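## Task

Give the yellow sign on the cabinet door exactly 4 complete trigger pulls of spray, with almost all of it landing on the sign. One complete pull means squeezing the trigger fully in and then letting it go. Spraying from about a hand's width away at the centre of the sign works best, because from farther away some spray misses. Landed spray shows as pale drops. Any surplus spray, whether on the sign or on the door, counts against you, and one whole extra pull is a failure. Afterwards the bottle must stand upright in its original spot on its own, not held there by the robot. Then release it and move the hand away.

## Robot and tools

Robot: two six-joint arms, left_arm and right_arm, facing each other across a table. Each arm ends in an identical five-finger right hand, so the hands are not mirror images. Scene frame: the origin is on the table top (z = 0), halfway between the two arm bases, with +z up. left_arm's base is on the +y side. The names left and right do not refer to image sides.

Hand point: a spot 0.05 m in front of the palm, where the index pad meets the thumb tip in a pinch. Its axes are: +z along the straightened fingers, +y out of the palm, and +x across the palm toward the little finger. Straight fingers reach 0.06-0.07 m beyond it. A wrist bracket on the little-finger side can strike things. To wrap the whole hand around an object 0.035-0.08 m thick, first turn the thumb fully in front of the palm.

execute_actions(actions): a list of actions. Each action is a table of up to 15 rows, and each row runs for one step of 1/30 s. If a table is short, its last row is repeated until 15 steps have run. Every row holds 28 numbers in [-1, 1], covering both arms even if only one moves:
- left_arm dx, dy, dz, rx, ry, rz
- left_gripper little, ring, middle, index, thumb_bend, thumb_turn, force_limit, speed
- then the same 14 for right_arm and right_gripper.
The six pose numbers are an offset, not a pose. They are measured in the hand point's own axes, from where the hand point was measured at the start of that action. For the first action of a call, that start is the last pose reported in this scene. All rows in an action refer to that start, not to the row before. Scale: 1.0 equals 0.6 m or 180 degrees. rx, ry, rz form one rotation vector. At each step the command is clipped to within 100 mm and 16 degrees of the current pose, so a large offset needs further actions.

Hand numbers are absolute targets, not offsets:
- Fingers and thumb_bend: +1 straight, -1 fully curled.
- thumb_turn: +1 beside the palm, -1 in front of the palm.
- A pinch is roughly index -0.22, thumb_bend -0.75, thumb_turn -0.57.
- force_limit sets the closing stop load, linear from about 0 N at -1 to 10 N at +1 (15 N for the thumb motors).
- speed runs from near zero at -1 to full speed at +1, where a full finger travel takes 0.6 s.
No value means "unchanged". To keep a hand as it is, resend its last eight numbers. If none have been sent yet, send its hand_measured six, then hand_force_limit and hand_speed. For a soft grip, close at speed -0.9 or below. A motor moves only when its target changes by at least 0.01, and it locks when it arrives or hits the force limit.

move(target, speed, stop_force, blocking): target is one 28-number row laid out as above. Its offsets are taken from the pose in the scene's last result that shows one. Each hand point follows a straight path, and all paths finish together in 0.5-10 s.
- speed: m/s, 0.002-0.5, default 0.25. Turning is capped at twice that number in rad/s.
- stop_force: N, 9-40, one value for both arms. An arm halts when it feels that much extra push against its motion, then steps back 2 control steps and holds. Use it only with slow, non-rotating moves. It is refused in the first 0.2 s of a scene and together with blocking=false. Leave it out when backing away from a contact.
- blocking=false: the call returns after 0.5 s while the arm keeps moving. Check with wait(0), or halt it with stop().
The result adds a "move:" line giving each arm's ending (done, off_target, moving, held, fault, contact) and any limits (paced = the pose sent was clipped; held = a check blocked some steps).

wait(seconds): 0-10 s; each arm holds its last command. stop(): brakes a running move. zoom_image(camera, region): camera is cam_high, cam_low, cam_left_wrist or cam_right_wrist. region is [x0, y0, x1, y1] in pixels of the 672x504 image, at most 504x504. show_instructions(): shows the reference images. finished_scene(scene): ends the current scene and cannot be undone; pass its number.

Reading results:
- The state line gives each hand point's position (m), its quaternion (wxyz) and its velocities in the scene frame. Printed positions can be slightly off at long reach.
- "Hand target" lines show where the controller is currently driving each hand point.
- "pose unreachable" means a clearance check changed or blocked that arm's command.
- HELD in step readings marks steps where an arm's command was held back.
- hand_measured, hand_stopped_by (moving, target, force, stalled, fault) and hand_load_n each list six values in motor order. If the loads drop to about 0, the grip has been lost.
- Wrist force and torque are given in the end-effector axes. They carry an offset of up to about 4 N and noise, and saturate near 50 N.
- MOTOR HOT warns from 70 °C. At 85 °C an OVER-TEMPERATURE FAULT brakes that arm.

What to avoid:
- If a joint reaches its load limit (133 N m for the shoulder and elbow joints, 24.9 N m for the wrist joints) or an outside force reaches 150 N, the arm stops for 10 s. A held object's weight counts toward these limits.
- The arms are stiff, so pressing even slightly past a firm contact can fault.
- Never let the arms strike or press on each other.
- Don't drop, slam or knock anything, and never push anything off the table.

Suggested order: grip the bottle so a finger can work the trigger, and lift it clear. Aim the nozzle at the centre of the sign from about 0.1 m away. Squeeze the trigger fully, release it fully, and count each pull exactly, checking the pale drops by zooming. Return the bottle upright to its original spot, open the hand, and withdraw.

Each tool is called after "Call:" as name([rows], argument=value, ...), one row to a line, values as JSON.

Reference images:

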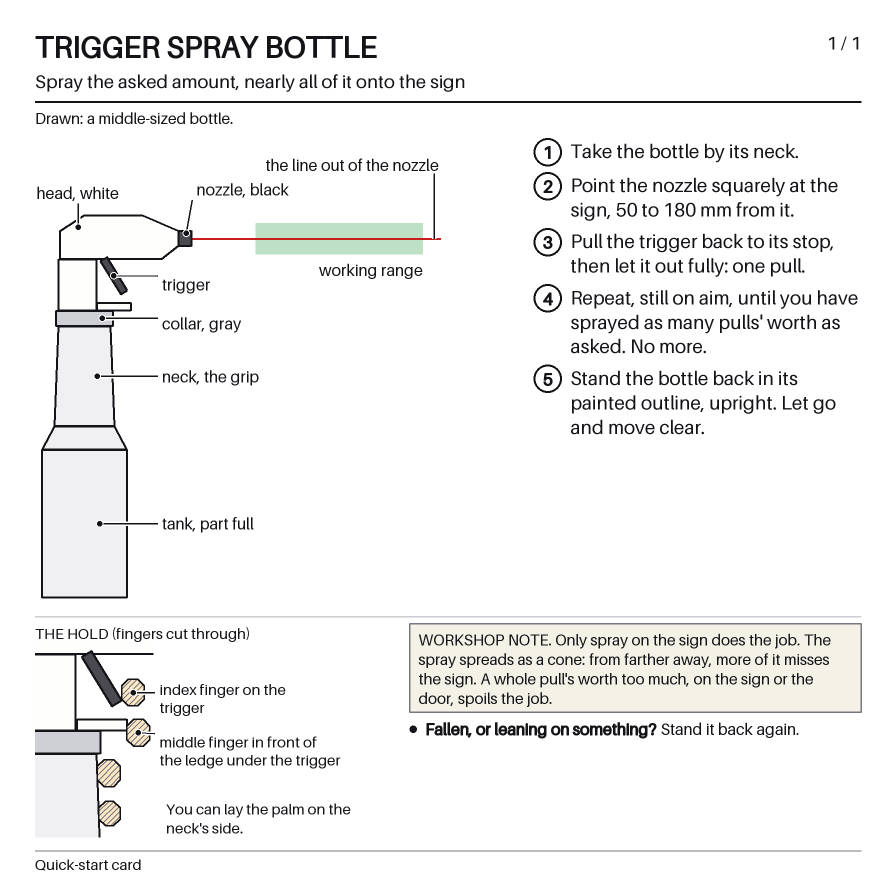

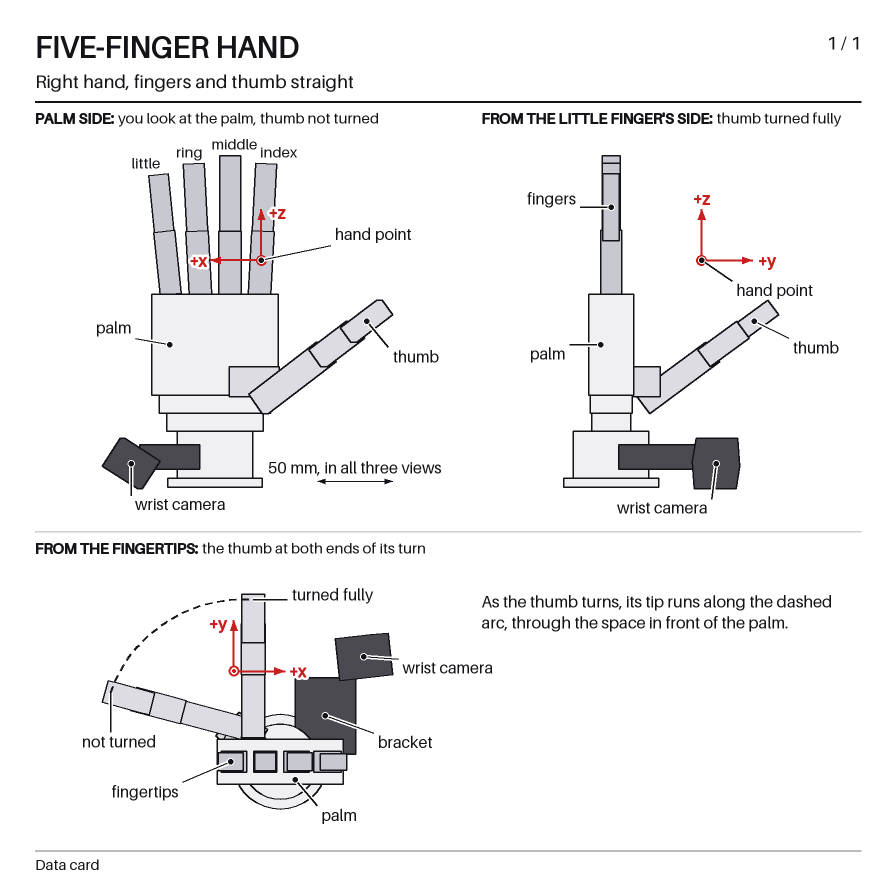

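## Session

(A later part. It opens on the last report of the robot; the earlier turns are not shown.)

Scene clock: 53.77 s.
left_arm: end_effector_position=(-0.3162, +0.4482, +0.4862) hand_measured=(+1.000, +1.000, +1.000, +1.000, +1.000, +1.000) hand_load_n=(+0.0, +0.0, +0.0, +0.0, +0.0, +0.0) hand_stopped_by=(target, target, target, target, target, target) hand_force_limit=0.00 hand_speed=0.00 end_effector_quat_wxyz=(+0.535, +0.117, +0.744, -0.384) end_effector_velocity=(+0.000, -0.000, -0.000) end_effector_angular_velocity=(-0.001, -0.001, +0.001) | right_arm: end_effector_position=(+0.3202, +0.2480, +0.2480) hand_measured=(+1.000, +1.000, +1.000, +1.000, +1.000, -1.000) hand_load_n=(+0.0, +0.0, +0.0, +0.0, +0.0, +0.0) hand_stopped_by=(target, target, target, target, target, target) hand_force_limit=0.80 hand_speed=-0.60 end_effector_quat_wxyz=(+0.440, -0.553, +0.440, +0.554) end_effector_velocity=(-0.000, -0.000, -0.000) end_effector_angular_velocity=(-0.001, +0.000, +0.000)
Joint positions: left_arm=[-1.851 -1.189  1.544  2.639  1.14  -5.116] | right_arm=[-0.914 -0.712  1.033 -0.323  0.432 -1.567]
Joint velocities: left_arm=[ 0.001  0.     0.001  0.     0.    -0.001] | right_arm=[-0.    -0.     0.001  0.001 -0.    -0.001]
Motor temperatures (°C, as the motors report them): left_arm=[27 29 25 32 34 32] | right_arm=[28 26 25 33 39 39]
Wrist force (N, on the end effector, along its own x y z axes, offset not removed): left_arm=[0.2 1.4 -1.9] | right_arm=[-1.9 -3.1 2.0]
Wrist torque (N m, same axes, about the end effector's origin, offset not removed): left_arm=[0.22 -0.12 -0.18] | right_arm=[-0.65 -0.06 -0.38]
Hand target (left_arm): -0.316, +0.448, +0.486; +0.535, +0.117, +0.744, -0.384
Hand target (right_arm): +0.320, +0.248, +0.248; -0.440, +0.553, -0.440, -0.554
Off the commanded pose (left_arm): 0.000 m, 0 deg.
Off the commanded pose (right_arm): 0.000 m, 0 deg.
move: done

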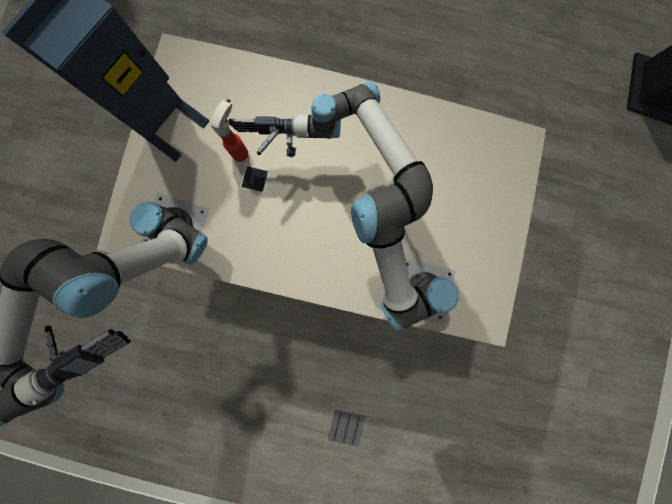

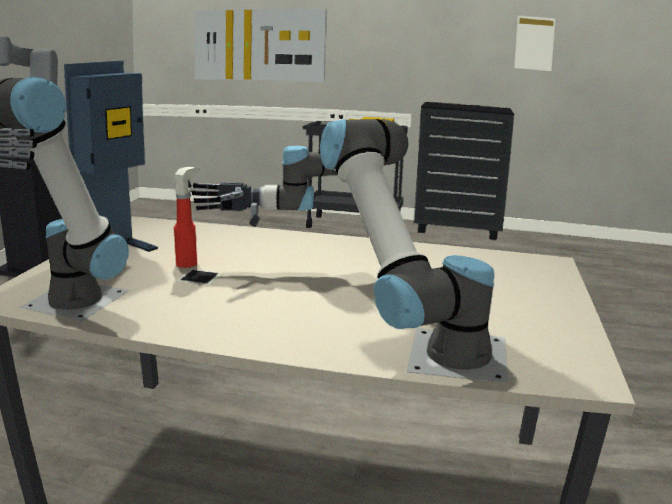

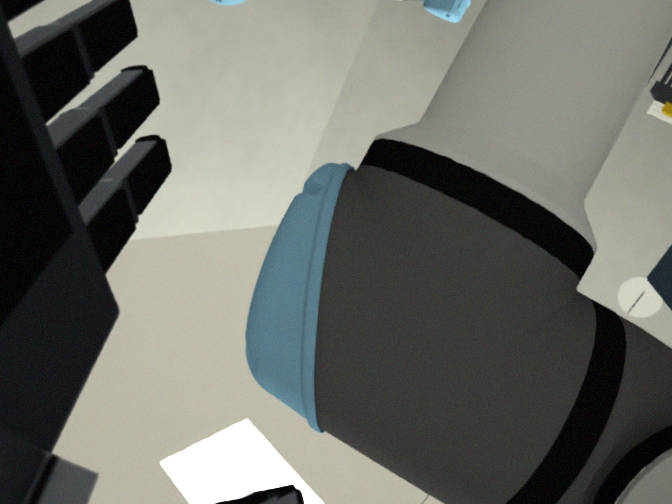

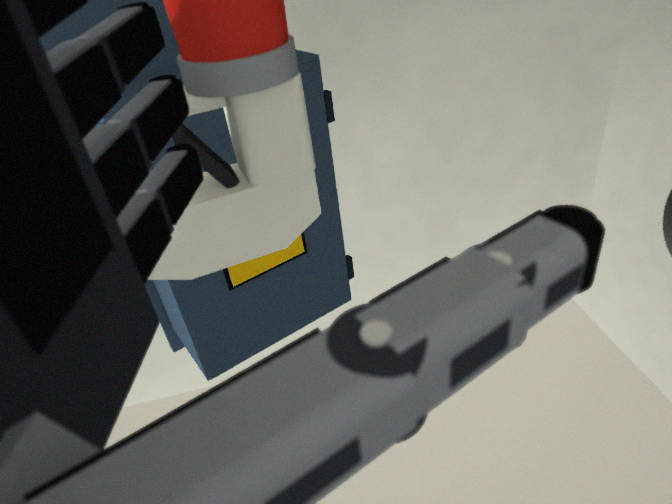

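Call:
move(target=[0,0,0,0,0,0,1,1,1,1,1,1,0,0,0,0,-0.06,0,0,0,1,1,1,1,1,-1,0.8,-0.6], speed=0.05)

Call:
move(target=[0,0,0,0,0,0,1,1,1,1,1,1,0,0,-0.09,-0.04,0,0,0,0,1,1,1,1,1,-1,0.8,-0.6], speed=0.05)

Call:
move(target=[0,0,0,0,0,0,1,1,1,1,1,1,0,0,0,0,0.17,0,0,0,1,1,1,1,1,-1,0.8,-0.6], speed=0.03)

Call:
zoom_image(camera="cam_high", region=[160,80,320,200])

Scene clock: 55.07 s.
left_arm: end_effector_position=(-0.3162, +0.4482, +0.4862) hand_measured=(+1.000, +1.000, +1.000, +1.000, +1.000, +1.000) hand_load_n=(+0.0, +0.0, +0.0, +0.0, +0.0, +0.0) hand_stopped_by=(target, target, target, target, target, target) hand_force_limit=0.00 hand_speed=0.00 end_effector_quat_wxyz=(+0.535, +0.117, +0.744, -0.384) end_effector_velocity=(+0.000, +0.000, -0.001) end_effector_angular_velocity=(-0.001, -0.004, -0.000) | right_arm: end_effector_position=(+0.3283, +0.2130, +0.2480) hand_measured=(+1.000, +1.000, +1.000, +1.000, +1.000, -1.000) hand_load_n=(+0.0, +0.0, +0.0, +0.0, +0.0, +0.0) hand_stopped_by=(target, target, target, target, target, target) hand_force_limit=0.80 hand_speed=-0.60 end_effector_quat_wxyz=(+0.440, -0.553, +0.440, +0.554) end_effector_velocity=(+0.001, -0.002, +0.000) end_effector_angular_velocity=(+0.000, +0.000, -0.001)
Joint positions: left_arm=[-1.851 -1.189  1.544  2.639  1.14  -5.116] | right_arm=[-0.962 -0.764  1.129 -0.367  0.384 -1.567]
Joint velocities: left_arm=[-0.     0.     0.004 -0.     0.    -0.   ] | right_arm=[-0.002 -0.003  0.005 -0.003 -0.001  0.001]
Motor temperatures (°C, as the motors report them): left_arm=[27 29 25 32 34 32] | right_arm=[28 26 25 33 39 39]
Wrist force (N, on the end effector, along its own x y z axes, offset not removed): left_arm=[0.9 2.2 1.0] | right_arm=[1.7 -2.2 1.0]
Wrist torque (N m, same axes, about the end effector's origin, offset not removed): left_arm=[0.30 -0.18 -0.15] | right_arm=[-0.32 -0.55 -0.03]
Hand target (left_arm): -0.316, +0.448, +0.486; +0.535, +0.117, +0.744, -0.384
Hand target (right_arm): +0.328, +0.213, +0.248; -0.440, +0.553, -0.440, -0.554
Off the commanded pose (left_arm): 0.000 m, 0 deg.
Off the commanded pose (right_arm): 0.000 m, 0 deg.
move: done

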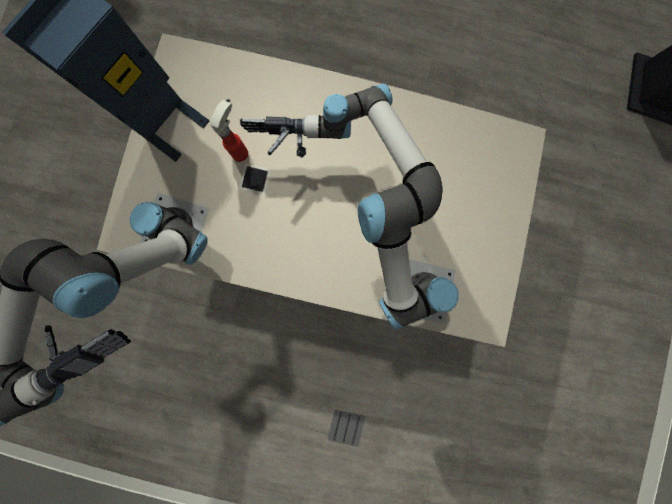

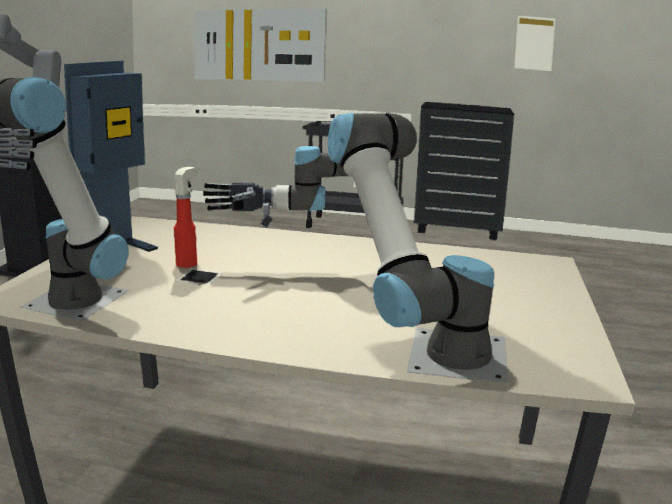

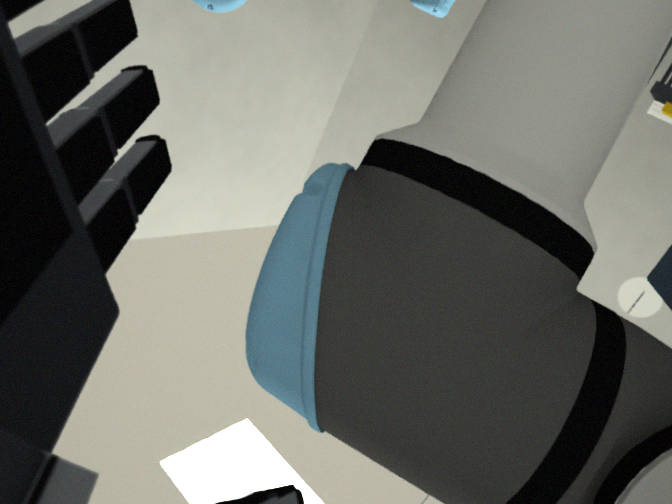

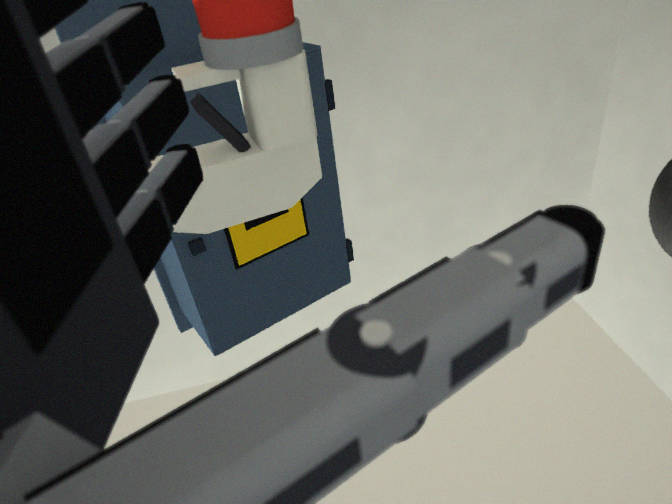

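Scene clock: 56.63 s.
left_arm: end_effector_position=(-0.3162, +0.4482, +0.4862) hand_measured=(+1.000, +1.000, +1.000, +1.000, +1.000, +1.000) hand_load_n=(+0.0, +0.0, +0.0, +0.0, +0.0, +0.0) hand_stopped_by=(target, target, target, target, target, target) hand_force_limit=0.00 hand_speed=0.00 end_effector_quat_wxyz=(+0.535, +0.117, +0.744, -0.384) end_effector_velocity=(+0.000, -0.000, -0.000) end_effector_angular_velocity=(-0.001, +0.000, +0.000) | right_arm: end_effector_position=(+0.3519, +0.2184, +0.3018) hand_measured=(+1.000, +1.000, +1.000, +1.000, +1.000, -1.000) hand_load_n=(+0.0, +0.0, +0.0, +0.0, +0.0, +0.0) hand_stopped_by=(target, target, target, target, target, target) hand_force_limit=0.80 hand_speed=-0.60 end_effector_quat_wxyz=(+0.440, -0.553, +0.440, +0.554) end_effector_velocity=(+0.001, +0.000, +0.002) end_effector_angular_velocity=(-0.000, -0.001, -0.001)
Joint positions: left_arm=[-1.851 -1.189  1.544  2.639  1.14  -5.116] | right_arm=[-0.975 -0.752  0.964 -0.215  0.371 -1.567]
Joint velocities: left_arm=[-0.    -0.     0.001 -0.001  0.    -0.001] | right_arm=[-0.     0.001 -0.008  0.008  0.    -0.003]
Motor temperatures (°C, as the motors report them): left_arm=[27 29 25 32 34 32] | right_arm=[28 26 25 33 39 39]
Wrist force (N, on the end effector, along its own x y z axes, offset not removed): left_arm=[-2.0 1.0 0.1] | right_arm=[5.8 -2.6 -2.3]
Wrist torque (N m, same axes, about the end effector's origin, offset not removed): left_arm=[0.14 0.18 -0.33] | right_arm=[-0.37 -0.65 0.20]
Hand target (left_arm): -0.316, +0.448, +0.486; +0.535, +0.117, +0.744, -0.384
Hand target (right_arm): +0.352, +0.218, +0.302; -0.440, +0.553, -0.440, -0.554
Off the commanded pose (left_arm): 0.000 m, 0 deg.
Off the commanded pose (right_arm): 0.000 m, 0 deg.
move: done

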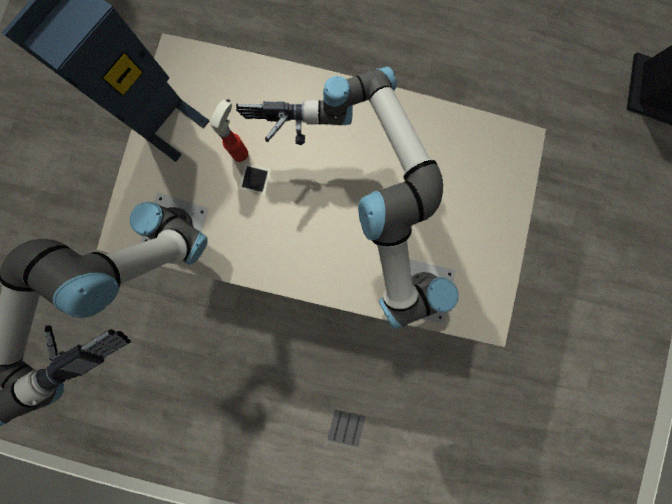

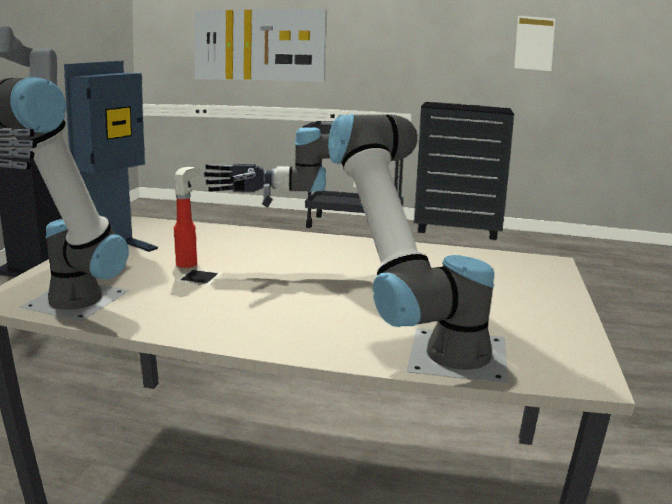

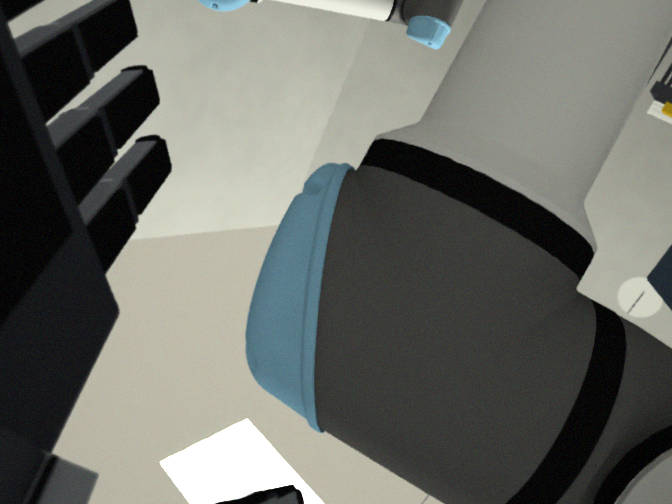

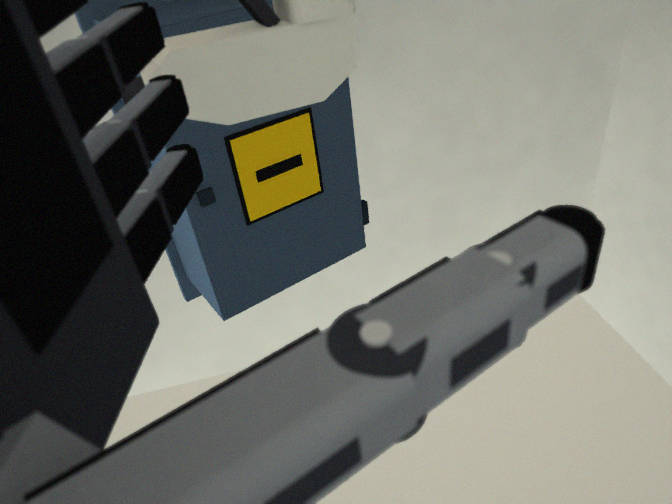

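Scene clock: 60.37 s.
left_arm: end_effector_position=(-0.3162, +0.4482, +0.4862) hand_measured=(+1.000, +1.000, +1.000, +1.000, +1.000, +1.000) hand_load_n=(+0.0, +0.0, +0.0, +0.0, +0.0, +0.0) hand_stopped_by=(target, target, target, target, target, target) hand_force_limit=0.00 hand_speed=0.00 end_effector_quat_wxyz=(+0.535, +0.117, +0.744, -0.384) end_effector_velocity=(-0.000, +0.000, +0.000) end_effector_angular_velocity=(+0.000, +0.002, -0.001) | right_arm: end_effector_position=(+0.3288, +0.3177, +0.3018) hand_measured=(+1.000, +1.000, +1.000, +1.000, +1.000, -1.000) hand_load_n=(+0.0, +0.0, +0.0, +0.0, +0.0, +0.0) hand_stopped_by=(target, target, target, target, target, target) hand_force_limit=0.80 hand_speed=-0.60 end_effector_quat_wxyz=(+0.440, -0.553, +0.440, +0.554) end_effector_velocity=(+0.000, +0.001, +0.000) end_effector_angular_velocity=(-0.000, -0.002, +0.001)
Joint positions: left_arm=[-1.851 -1.189  1.544  2.639  1.14  -5.116] | right_arm=[-0.847 -0.552  0.59  -0.041  0.499 -1.567]
Joint velocities: left_arm=[-0.001  0.001 -0.002  0.    -0.    -0.   ] | right_arm=[ 0.     0.005 -0.011  0.007 -0.    -0.003]
Motor temperatures (°C, as the motors report them): left_arm=[27 29 25 32 34 32] | right_arm=[28 26 25 33 39 39]
Wrist force (N, on the end effector, along its own x y z axes, offset not removed): left_arm=[-0.2 0.5 1.8] | right_arm=[3.3 1.4 0.3]
Wrist torque (N m, same axes, about the end effector's origin, offset not removed): left_arm=[-0.14 -0.15 -0.13] | right_arm=[0.08 -0.70 0.13]
Hand target (left_arm): -0.316, +0.448, +0.486; +0.535, +0.117, +0.744, -0.384
Hand target (right_arm): +0.329, +0.318, +0.302; -0.440, +0.553, -0.440, -0.554
Off the commanded pose (left_arm): 0.000 m, 0 deg.
Off the commanded pose (right_arm): 0.000 m, 0 deg.
move: done

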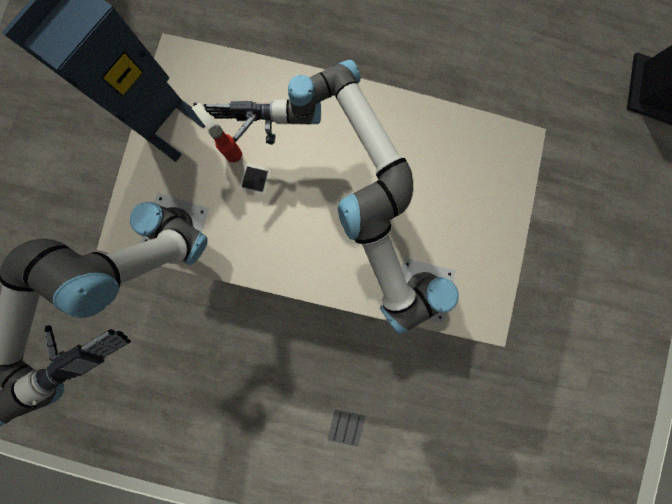

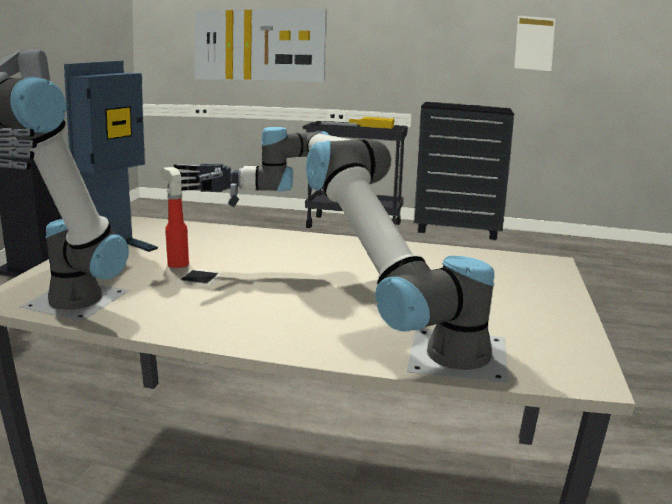

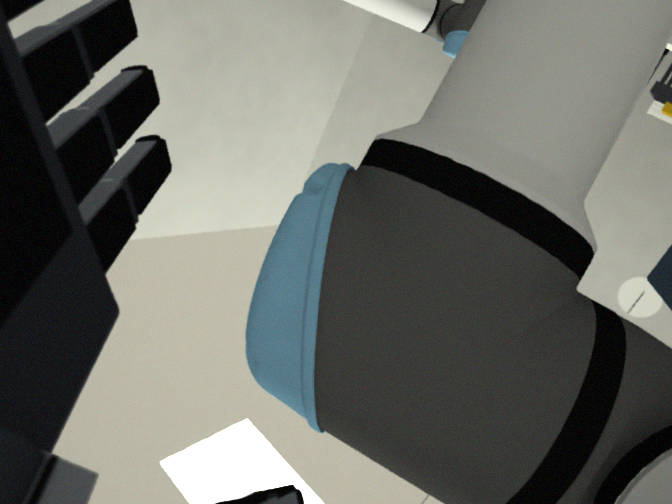

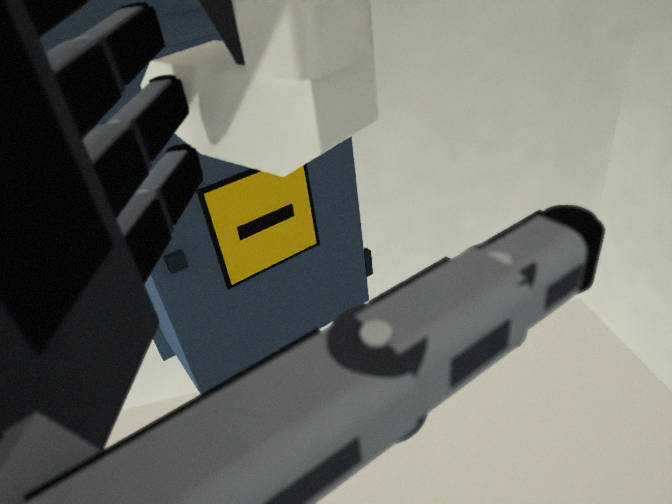

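Region (160, 80, 320, 200) of cam_high's 672x504 image, scaled by 3.150, with more detail than that image has; it fills the top 378 rows of this view, and the rest is white.

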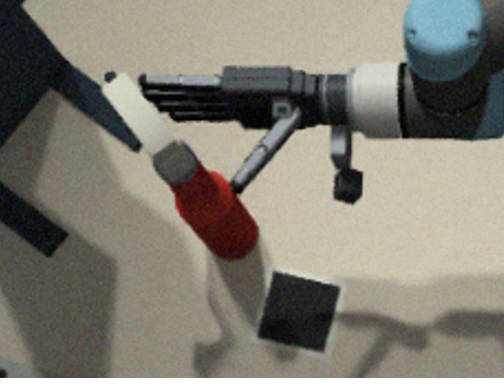

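Call:
move(target=[0,0,0,0,0,0,1,1,1,1,1,1,0,0,0,0,-0.1,0,0,0,1,1,1,1,1,-1,0.8,-0.6], speed=0.1)

Call:
move(target=[0,0,0,0,0,0,1,1,1,1,1,1,0,0,0.077,0.137,0.1,0.283,0,0,1,1,1,1,1,-1,0.8,-0.6])

Call:
move(target=[0,0,0,0,0,0,1,1,1,1,1,1,0,0,0,0,0.14,0,0,0,1,1,1,1,1,-1,0.8,-0.6], speed=0.06)

Call:
zoom_image(camera="cam_high", region=[160,80,320,200])

Scene clock: 61.67 s.
left_arm: end_effector_position=(-0.3162, +0.4482, +0.4862) hand_measured=(+1.000, +1.000, +1.000, +1.000, +1.000, +1.000) hand_load_n=(+0.0, +0.0, +0.0, +0.0, +0.0, +0.0) hand_stopped_by=(target, target, target, target, target, target) hand_force_limit=0.00 hand_speed=0.00 end_effector_quat_wxyz=(+0.535, +0.117, +0.744, -0.384) end_effector_velocity=(-0.000, +0.000, +0.000) end_effector_angular_velocity=(-0.000, +0.000, -0.000) | right_arm: end_effector_position=(+0.3424, +0.2594, +0.3018) hand_measured=(+1.000, +1.000, +1.000, +1.000, +1.000, -1.000) hand_load_n=(+0.0, +0.0, +0.0, +0.0, +0.0, +0.0) hand_stopped_by=(target, target, target, target, target, target) hand_force_limit=0.80 hand_speed=-0.60 end_effector_quat_wxyz=(+0.440, -0.553, +0.440, +0.554) end_effector_velocity=(-0.000, -0.001, -0.000) end_effector_angular_velocity=(+0.001, -0.000, -0.001)
Joint positions: left_arm=[-1.851 -1.189  1.544  2.639  1.14  -5.116] | right_arm=[-0.92  -0.682  0.836 -0.156  0.426 -1.567]
Joint velocities: left_arm=[-0.     0.    -0.001  0.001  0.    -0.001] | right_arm=[-0.001 -0.004  0.009 -0.008  0.     0.002]
Motor temperatures (°C, as the motors report them): left_arm=[27 29 25 32 34 32] | right_arm=[28 26 25 33 39 39]
Wrist force (N, on the end effector, along its own x y z axes, offset not removed): left_arm=[0.6 0.9 0.3] | right_arm=[4.8 -3.9 1.9]
Wrist torque (N m, same axes, about the end effector's origin, offset not removed): left_arm=[-0.02 -0.21 -0.11] | right_arm=[-0.69 -0.47 0.01]
Hand target (left_arm): -0.316, +0.448, +0.486; +0.535, +0.117, +0.744, -0.384
Hand target (right_arm): +0.342, +0.259, +0.302; -0.440, +0.553, -0.440, -0.554
Off the commanded pose (left_arm): 0.000 m, 0 deg.
Off the commanded pose (right_arm): 0.000 m, 0 deg.
move: done

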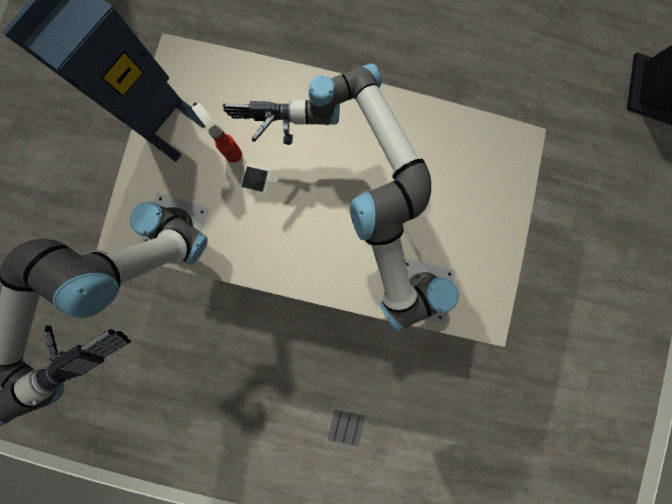

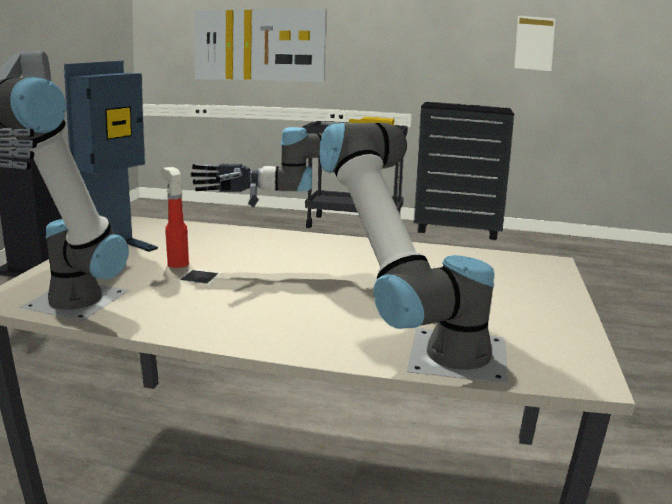

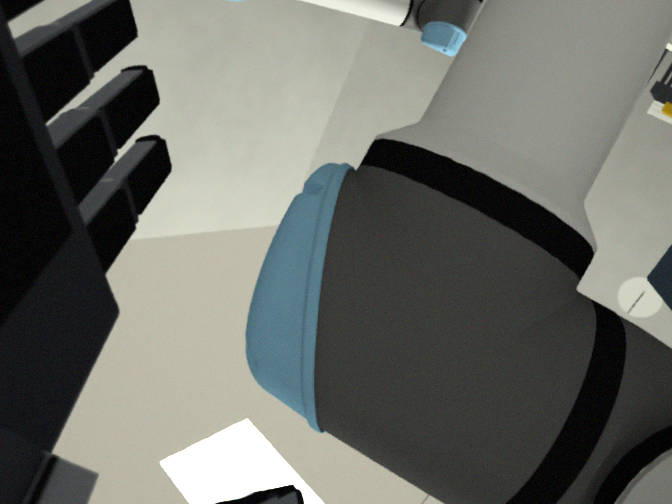

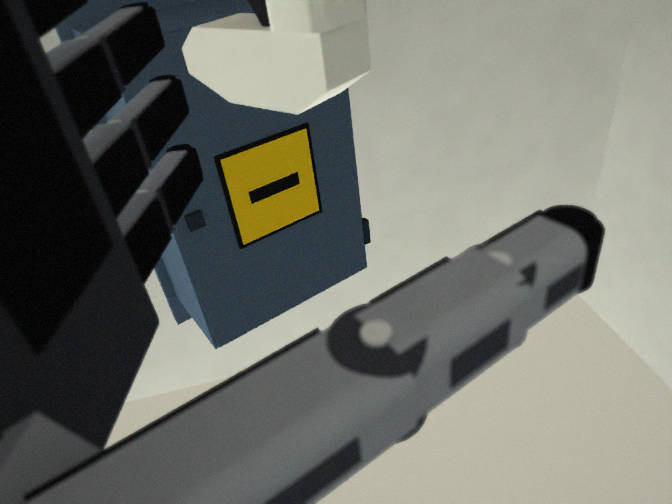

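Scene clock: 63.93 s.
left_arm: end_effector_position=(-0.3162, +0.4482, +0.4862) hand_measured=(+1.000, +1.000, +1.000, +1.000, +1.000, +1.000) hand_load_n=(+0.0, +0.0, +0.0, +0.0, +0.0, +0.0) hand_stopped_by=(target, target, target, target, target, target) hand_force_limit=0.00 hand_speed=0.00 end_effector_quat_wxyz=(+0.535, +0.117, +0.744, -0.384) end_effector_velocity=(+0.000, -0.000, -0.000) end_effector_angular_velocity=(-0.000, -0.002, +0.000) | right_arm: end_effector_position=(+0.2485, +0.2998, +0.2566) hand_measured=(+1.000, +1.000, +1.000, +1.000, +1.000, -1.000) hand_load_n=(+0.0, +0.0, +0.0, +0.0, +0.0, +0.0) hand_stopped_by=(target, target, target, target, target, target) hand_force_limit=0.80 hand_speed=-0.60 end_effector_quat_wxyz=(+0.634, -0.311, +0.636, +0.312) end_effector_velocity=(-0.001, +0.001, -0.001) end_effector_angular_velocity=(-0.000, +0.002, -0.009)
Joint positions: left_arm=[-1.851 -1.189  1.544  2.639  1.14  -5.116] | right_arm=[-0.517 -0.961  1.452 -0.491  1.717 -1.568]
Joint velocities: left_arm=[ 0.    -0.     0.001  0.    -0.     0.001] | right_arm=[ 0.006  0.003 -0.003  0.002  0.015  0.002]
Motor temperatures (°C, as the motors report them): left_arm=[27 29 25 32 34 32] | right_arm=[28 26 25 33 39 39]
Wrist force (N, on the end effector, along its own x y z axes, offset not removed): left_arm=[0.0 2.3 -0.5] | right_arm=[7.3 -1.1 -0.4]
Wrist torque (N m, same axes, about the end effector's origin, offset not removed): left_arm=[0.28 -0.19 -0.08] | right_arm=[-0.07 -1.38 0.05]
Hand target (left_arm): -0.316, +0.448, +0.486; +0.535, +0.117, +0.744, -0.384
Hand target (right_arm): +0.248, +0.300, +0.257; +0.634, -0.310, +0.636, +0.311
Off the commanded pose (left_arm): 0.000 m, 0 deg.
Off the commanded pose (right_arm): 0.001 m, 0 deg.
move: done

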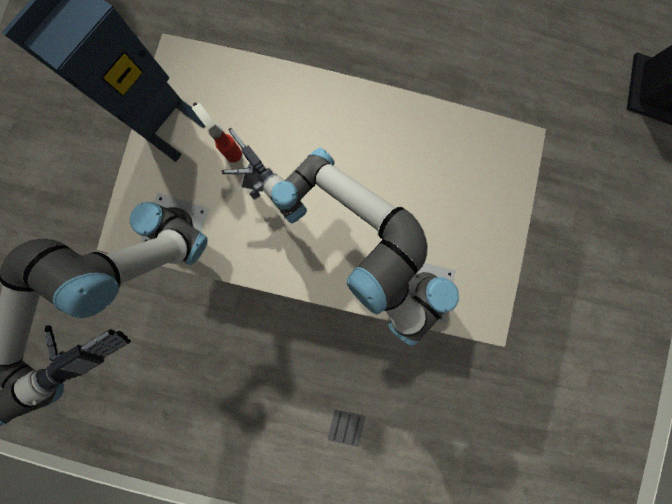

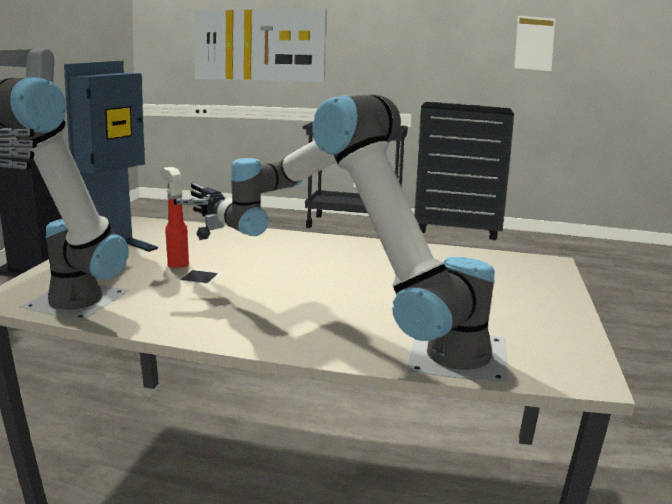

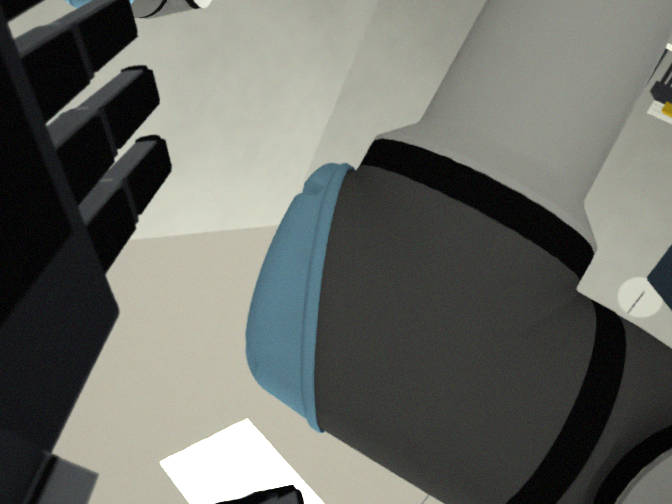

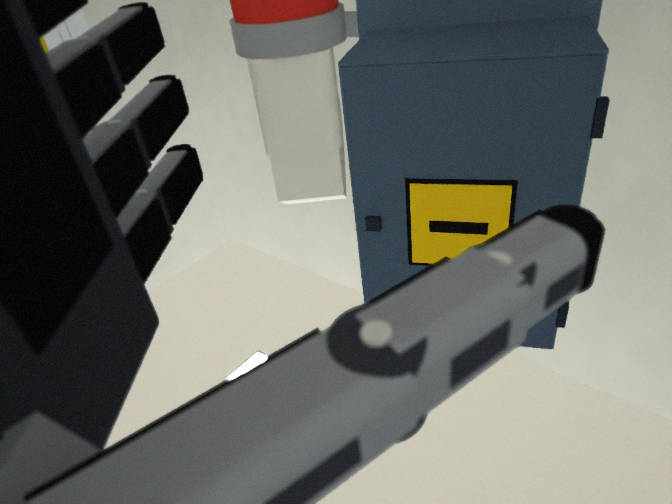

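Scene clock: 65.73 s.
left_arm: end_effector_position=(-0.3162, +0.4482, +0.4862) hand_measured=(+1.000, +1.000, +1.000, +1.000, +1.000, +1.000) hand_load_n=(+0.0, +0.0, +0.0, +0.0, +0.0, +0.0) hand_stopped_by=(target, target, target, target, target, target) hand_force_limit=0.00 hand_speed=0.00 end_effector_quat_wxyz=(+0.535, +0.117, +0.744, -0.384) end_effector_velocity=(-0.000, -0.000, +0.000) end_effector_angular_velocity=(+0.001, -0.000, -0.000) | right_arm: end_effector_position=(+0.3000, +0.3659, +0.2563) hand_measured=(+1.000, +1.000, +1.000, +1.000, +1.000, -1.000) hand_load_n=(+0.0, +0.0, +0.0, +0.0, +0.0, +0.0) hand_stopped_by=(target, target, target, target, target, target) hand_force_limit=0.80 hand_speed=-0.60 end_effector_quat_wxyz=(+0.634, -0.311, +0.636, +0.312) end_effector_velocity=(+0.001, +0.001, +0.000) end_effector_angular_velocity=(+0.002, +0.003, +0.001)
Joint positions: left_arm=[-1.851 -1.189  1.544  2.639  1.14  -5.116] | right_arm=[-0.536 -0.78   1.135 -0.354  1.698 -1.568]
Joint velocities: left_arm=[ 0.     0.    -0.     0.    -0.     0.001] | right_arm=[ 0.     0.004 -0.007  0.003 -0.001  0.003]
Motor temperatures (°C, as the motors report them): left_arm=[27 29 25 32 34 32] | right_arm=[28 26 25 33 39 39]
Wrist force (N, on the end effector, along its own x y z axes, offset not removed): left_arm=[-0.2 1.0 0.3] | right_arm=[-0.9 -0.9 -3.4]
Wrist torque (N m, same axes, about the end effector's origin, offset not removed): left_arm=[0.10 -0.09 -0.19] | right_arm=[-0.07 0.24 -0.24]
Hand target (left_arm): -0.316, +0.448, +0.486; +0.535, +0.117, +0.744, -0.384
Hand target (right_arm): +0.300, +0.366, +0.256; +0.634, -0.311, +0.636, +0.312
Off the commanded pose (left_arm): 0.000 m, 0 deg.
Off the commanded pose (right_arm): 0.000 m, 0 deg.
move: done

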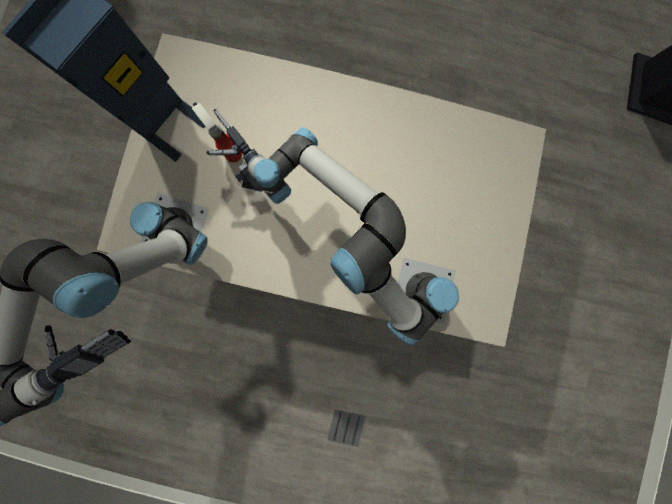

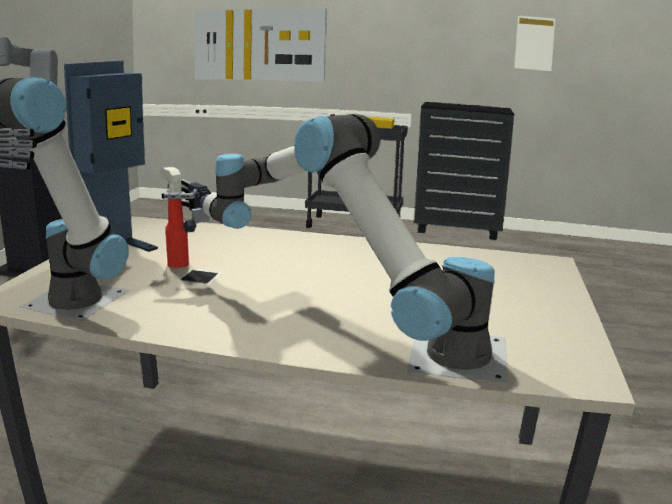

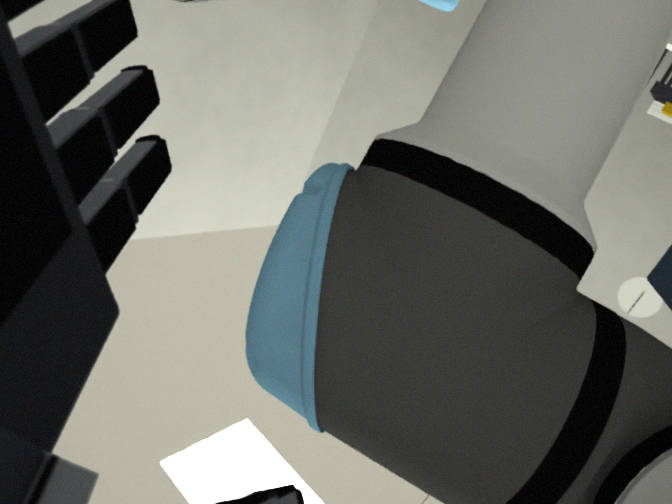

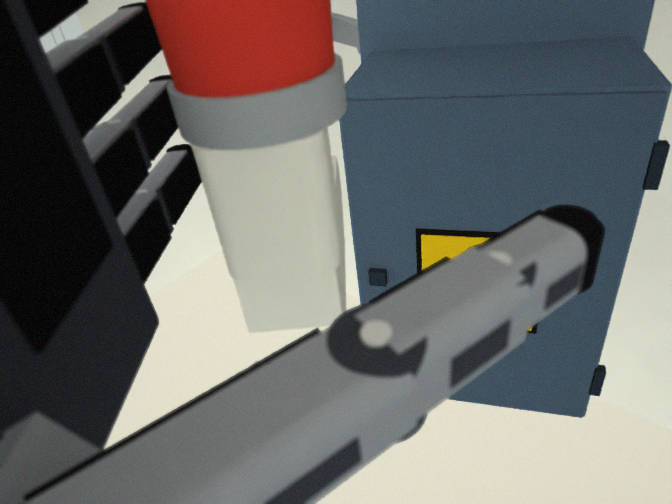

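Region (160, 80, 320, 200) of cam_high's 672x504 image, scaled by 3.150, with more detail than that image has; it fills the top 378 rows of this view, and the rest is white.

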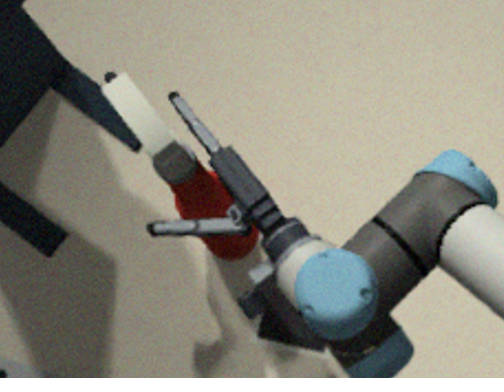

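Call:
move(target=[0,0,0,0,0,0,1,1,1,1,1,1,0,0,0,-0.005,0.088,0,0,0,1,1,1,1,1,-1,0.8,-0.6], speed=0.04)

Call:
zoom_image(camera="cam_high", region=[160,80,320,200])

Scene clock: 67.50 s.
left_arm: end_effector_position=(-0.3162, +0.4482, +0.4862) hand_measured=(+1.000, +1.000, +1.000, +1.000, +1.000, +1.000) hand_load_n=(+0.0, +0.0, +0.0, +0.0, +0.0, +0.0) hand_stopped_by=(target, target, target, target, target, target) hand_force_limit=0.00 hand_speed=0.00 end_effector_quat_wxyz=(+0.535, +0.117, +0.744, -0.384) end_effector_velocity=(+0.000, +0.000, -0.000) end_effector_angular_velocity=(-0.001, +0.001, +0.000) | right_arm: end_effector_position=(+0.3347, +0.4056, +0.2560) hand_measured=(+1.000, +1.000, +1.000, +1.000, +1.000, -1.000) hand_load_n=(+0.0, +0.0, +0.0, +0.0, +0.0, +0.0) hand_stopped_by=(target, target, target, target, target, target) hand_force_limit=0.80 hand_speed=-0.60 end_effector_quat_wxyz=(+0.634, -0.311, +0.636, +0.312) end_effector_velocity=(+0.001, +0.001, -0.001) end_effector_angular_velocity=(-0.002, +0.001, +0.002)
Joint positions: left_arm=[-1.851 -1.189  1.544  2.639  1.14  -5.116] | right_arm=[-0.549 -0.647  0.889 -0.241  1.685 -1.569]
Joint velocities: left_arm=[-0.    -0.     0.    -0.     0.    -0.001] | right_arm=[-0.001  0.005 -0.007  0.004 -0.002 -0.   ]
Motor temperatures (°C, as the motors report them): left_arm=[27 29 25 32 34 32] | right_arm=[28 26 25 33 39 39]
Wrist force (N, on the end effector, along its own x y z axes, offset not removed): left_arm=[0.2 1.0 2.0] | right_arm=[-1.1 1.6 0.4]
Wrist torque (N m, same axes, about the end effector's origin, offset not removed): left_arm=[-0.11 -0.19 -0.13] | right_arm=[0.08 0.00 -0.26]
Hand target (left_arm): -0.316, +0.448, +0.486; +0.535, +0.117, +0.744, -0.384
Hand target (right_arm): +0.335, +0.406, +0.256; +0.634, -0.311, +0.636, +0.312
Off the commanded pose (left_arm): 0.000 m, 0 deg.
Off the commanded pose (right_arm): 0.000 m, 0 deg.
move: done

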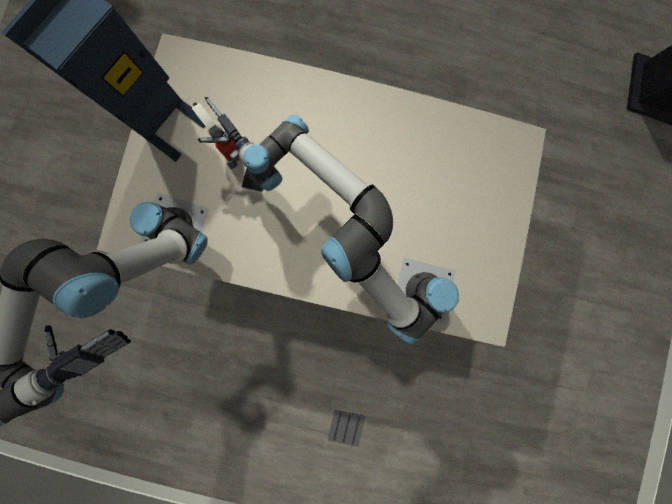

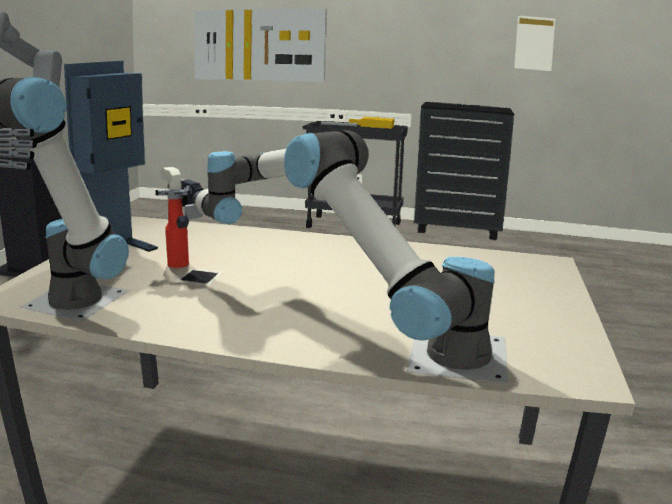

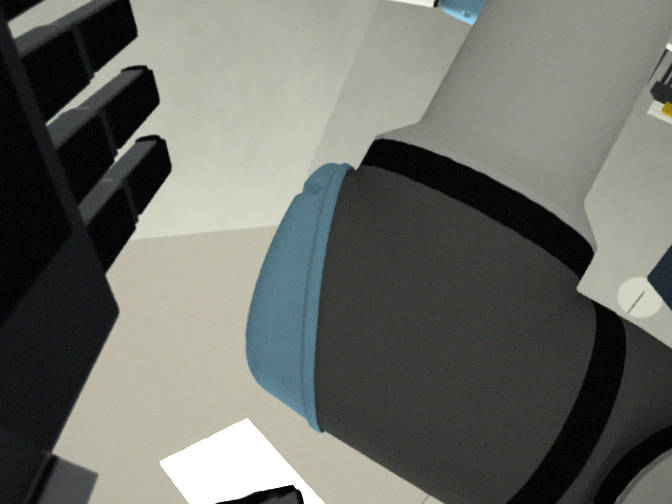

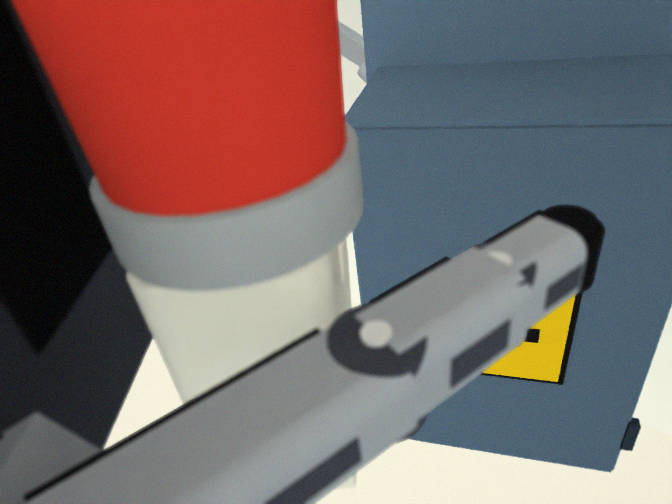

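Region (160, 80, 320, 200) of cam_high's 672x504 image, scaled by 3.150, with more detail than that image has; it fills the top 378 rows of this view, and the rest is white.

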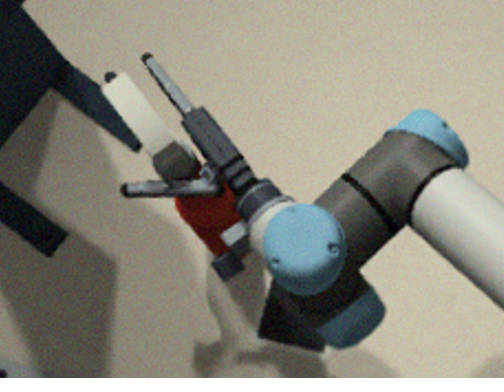

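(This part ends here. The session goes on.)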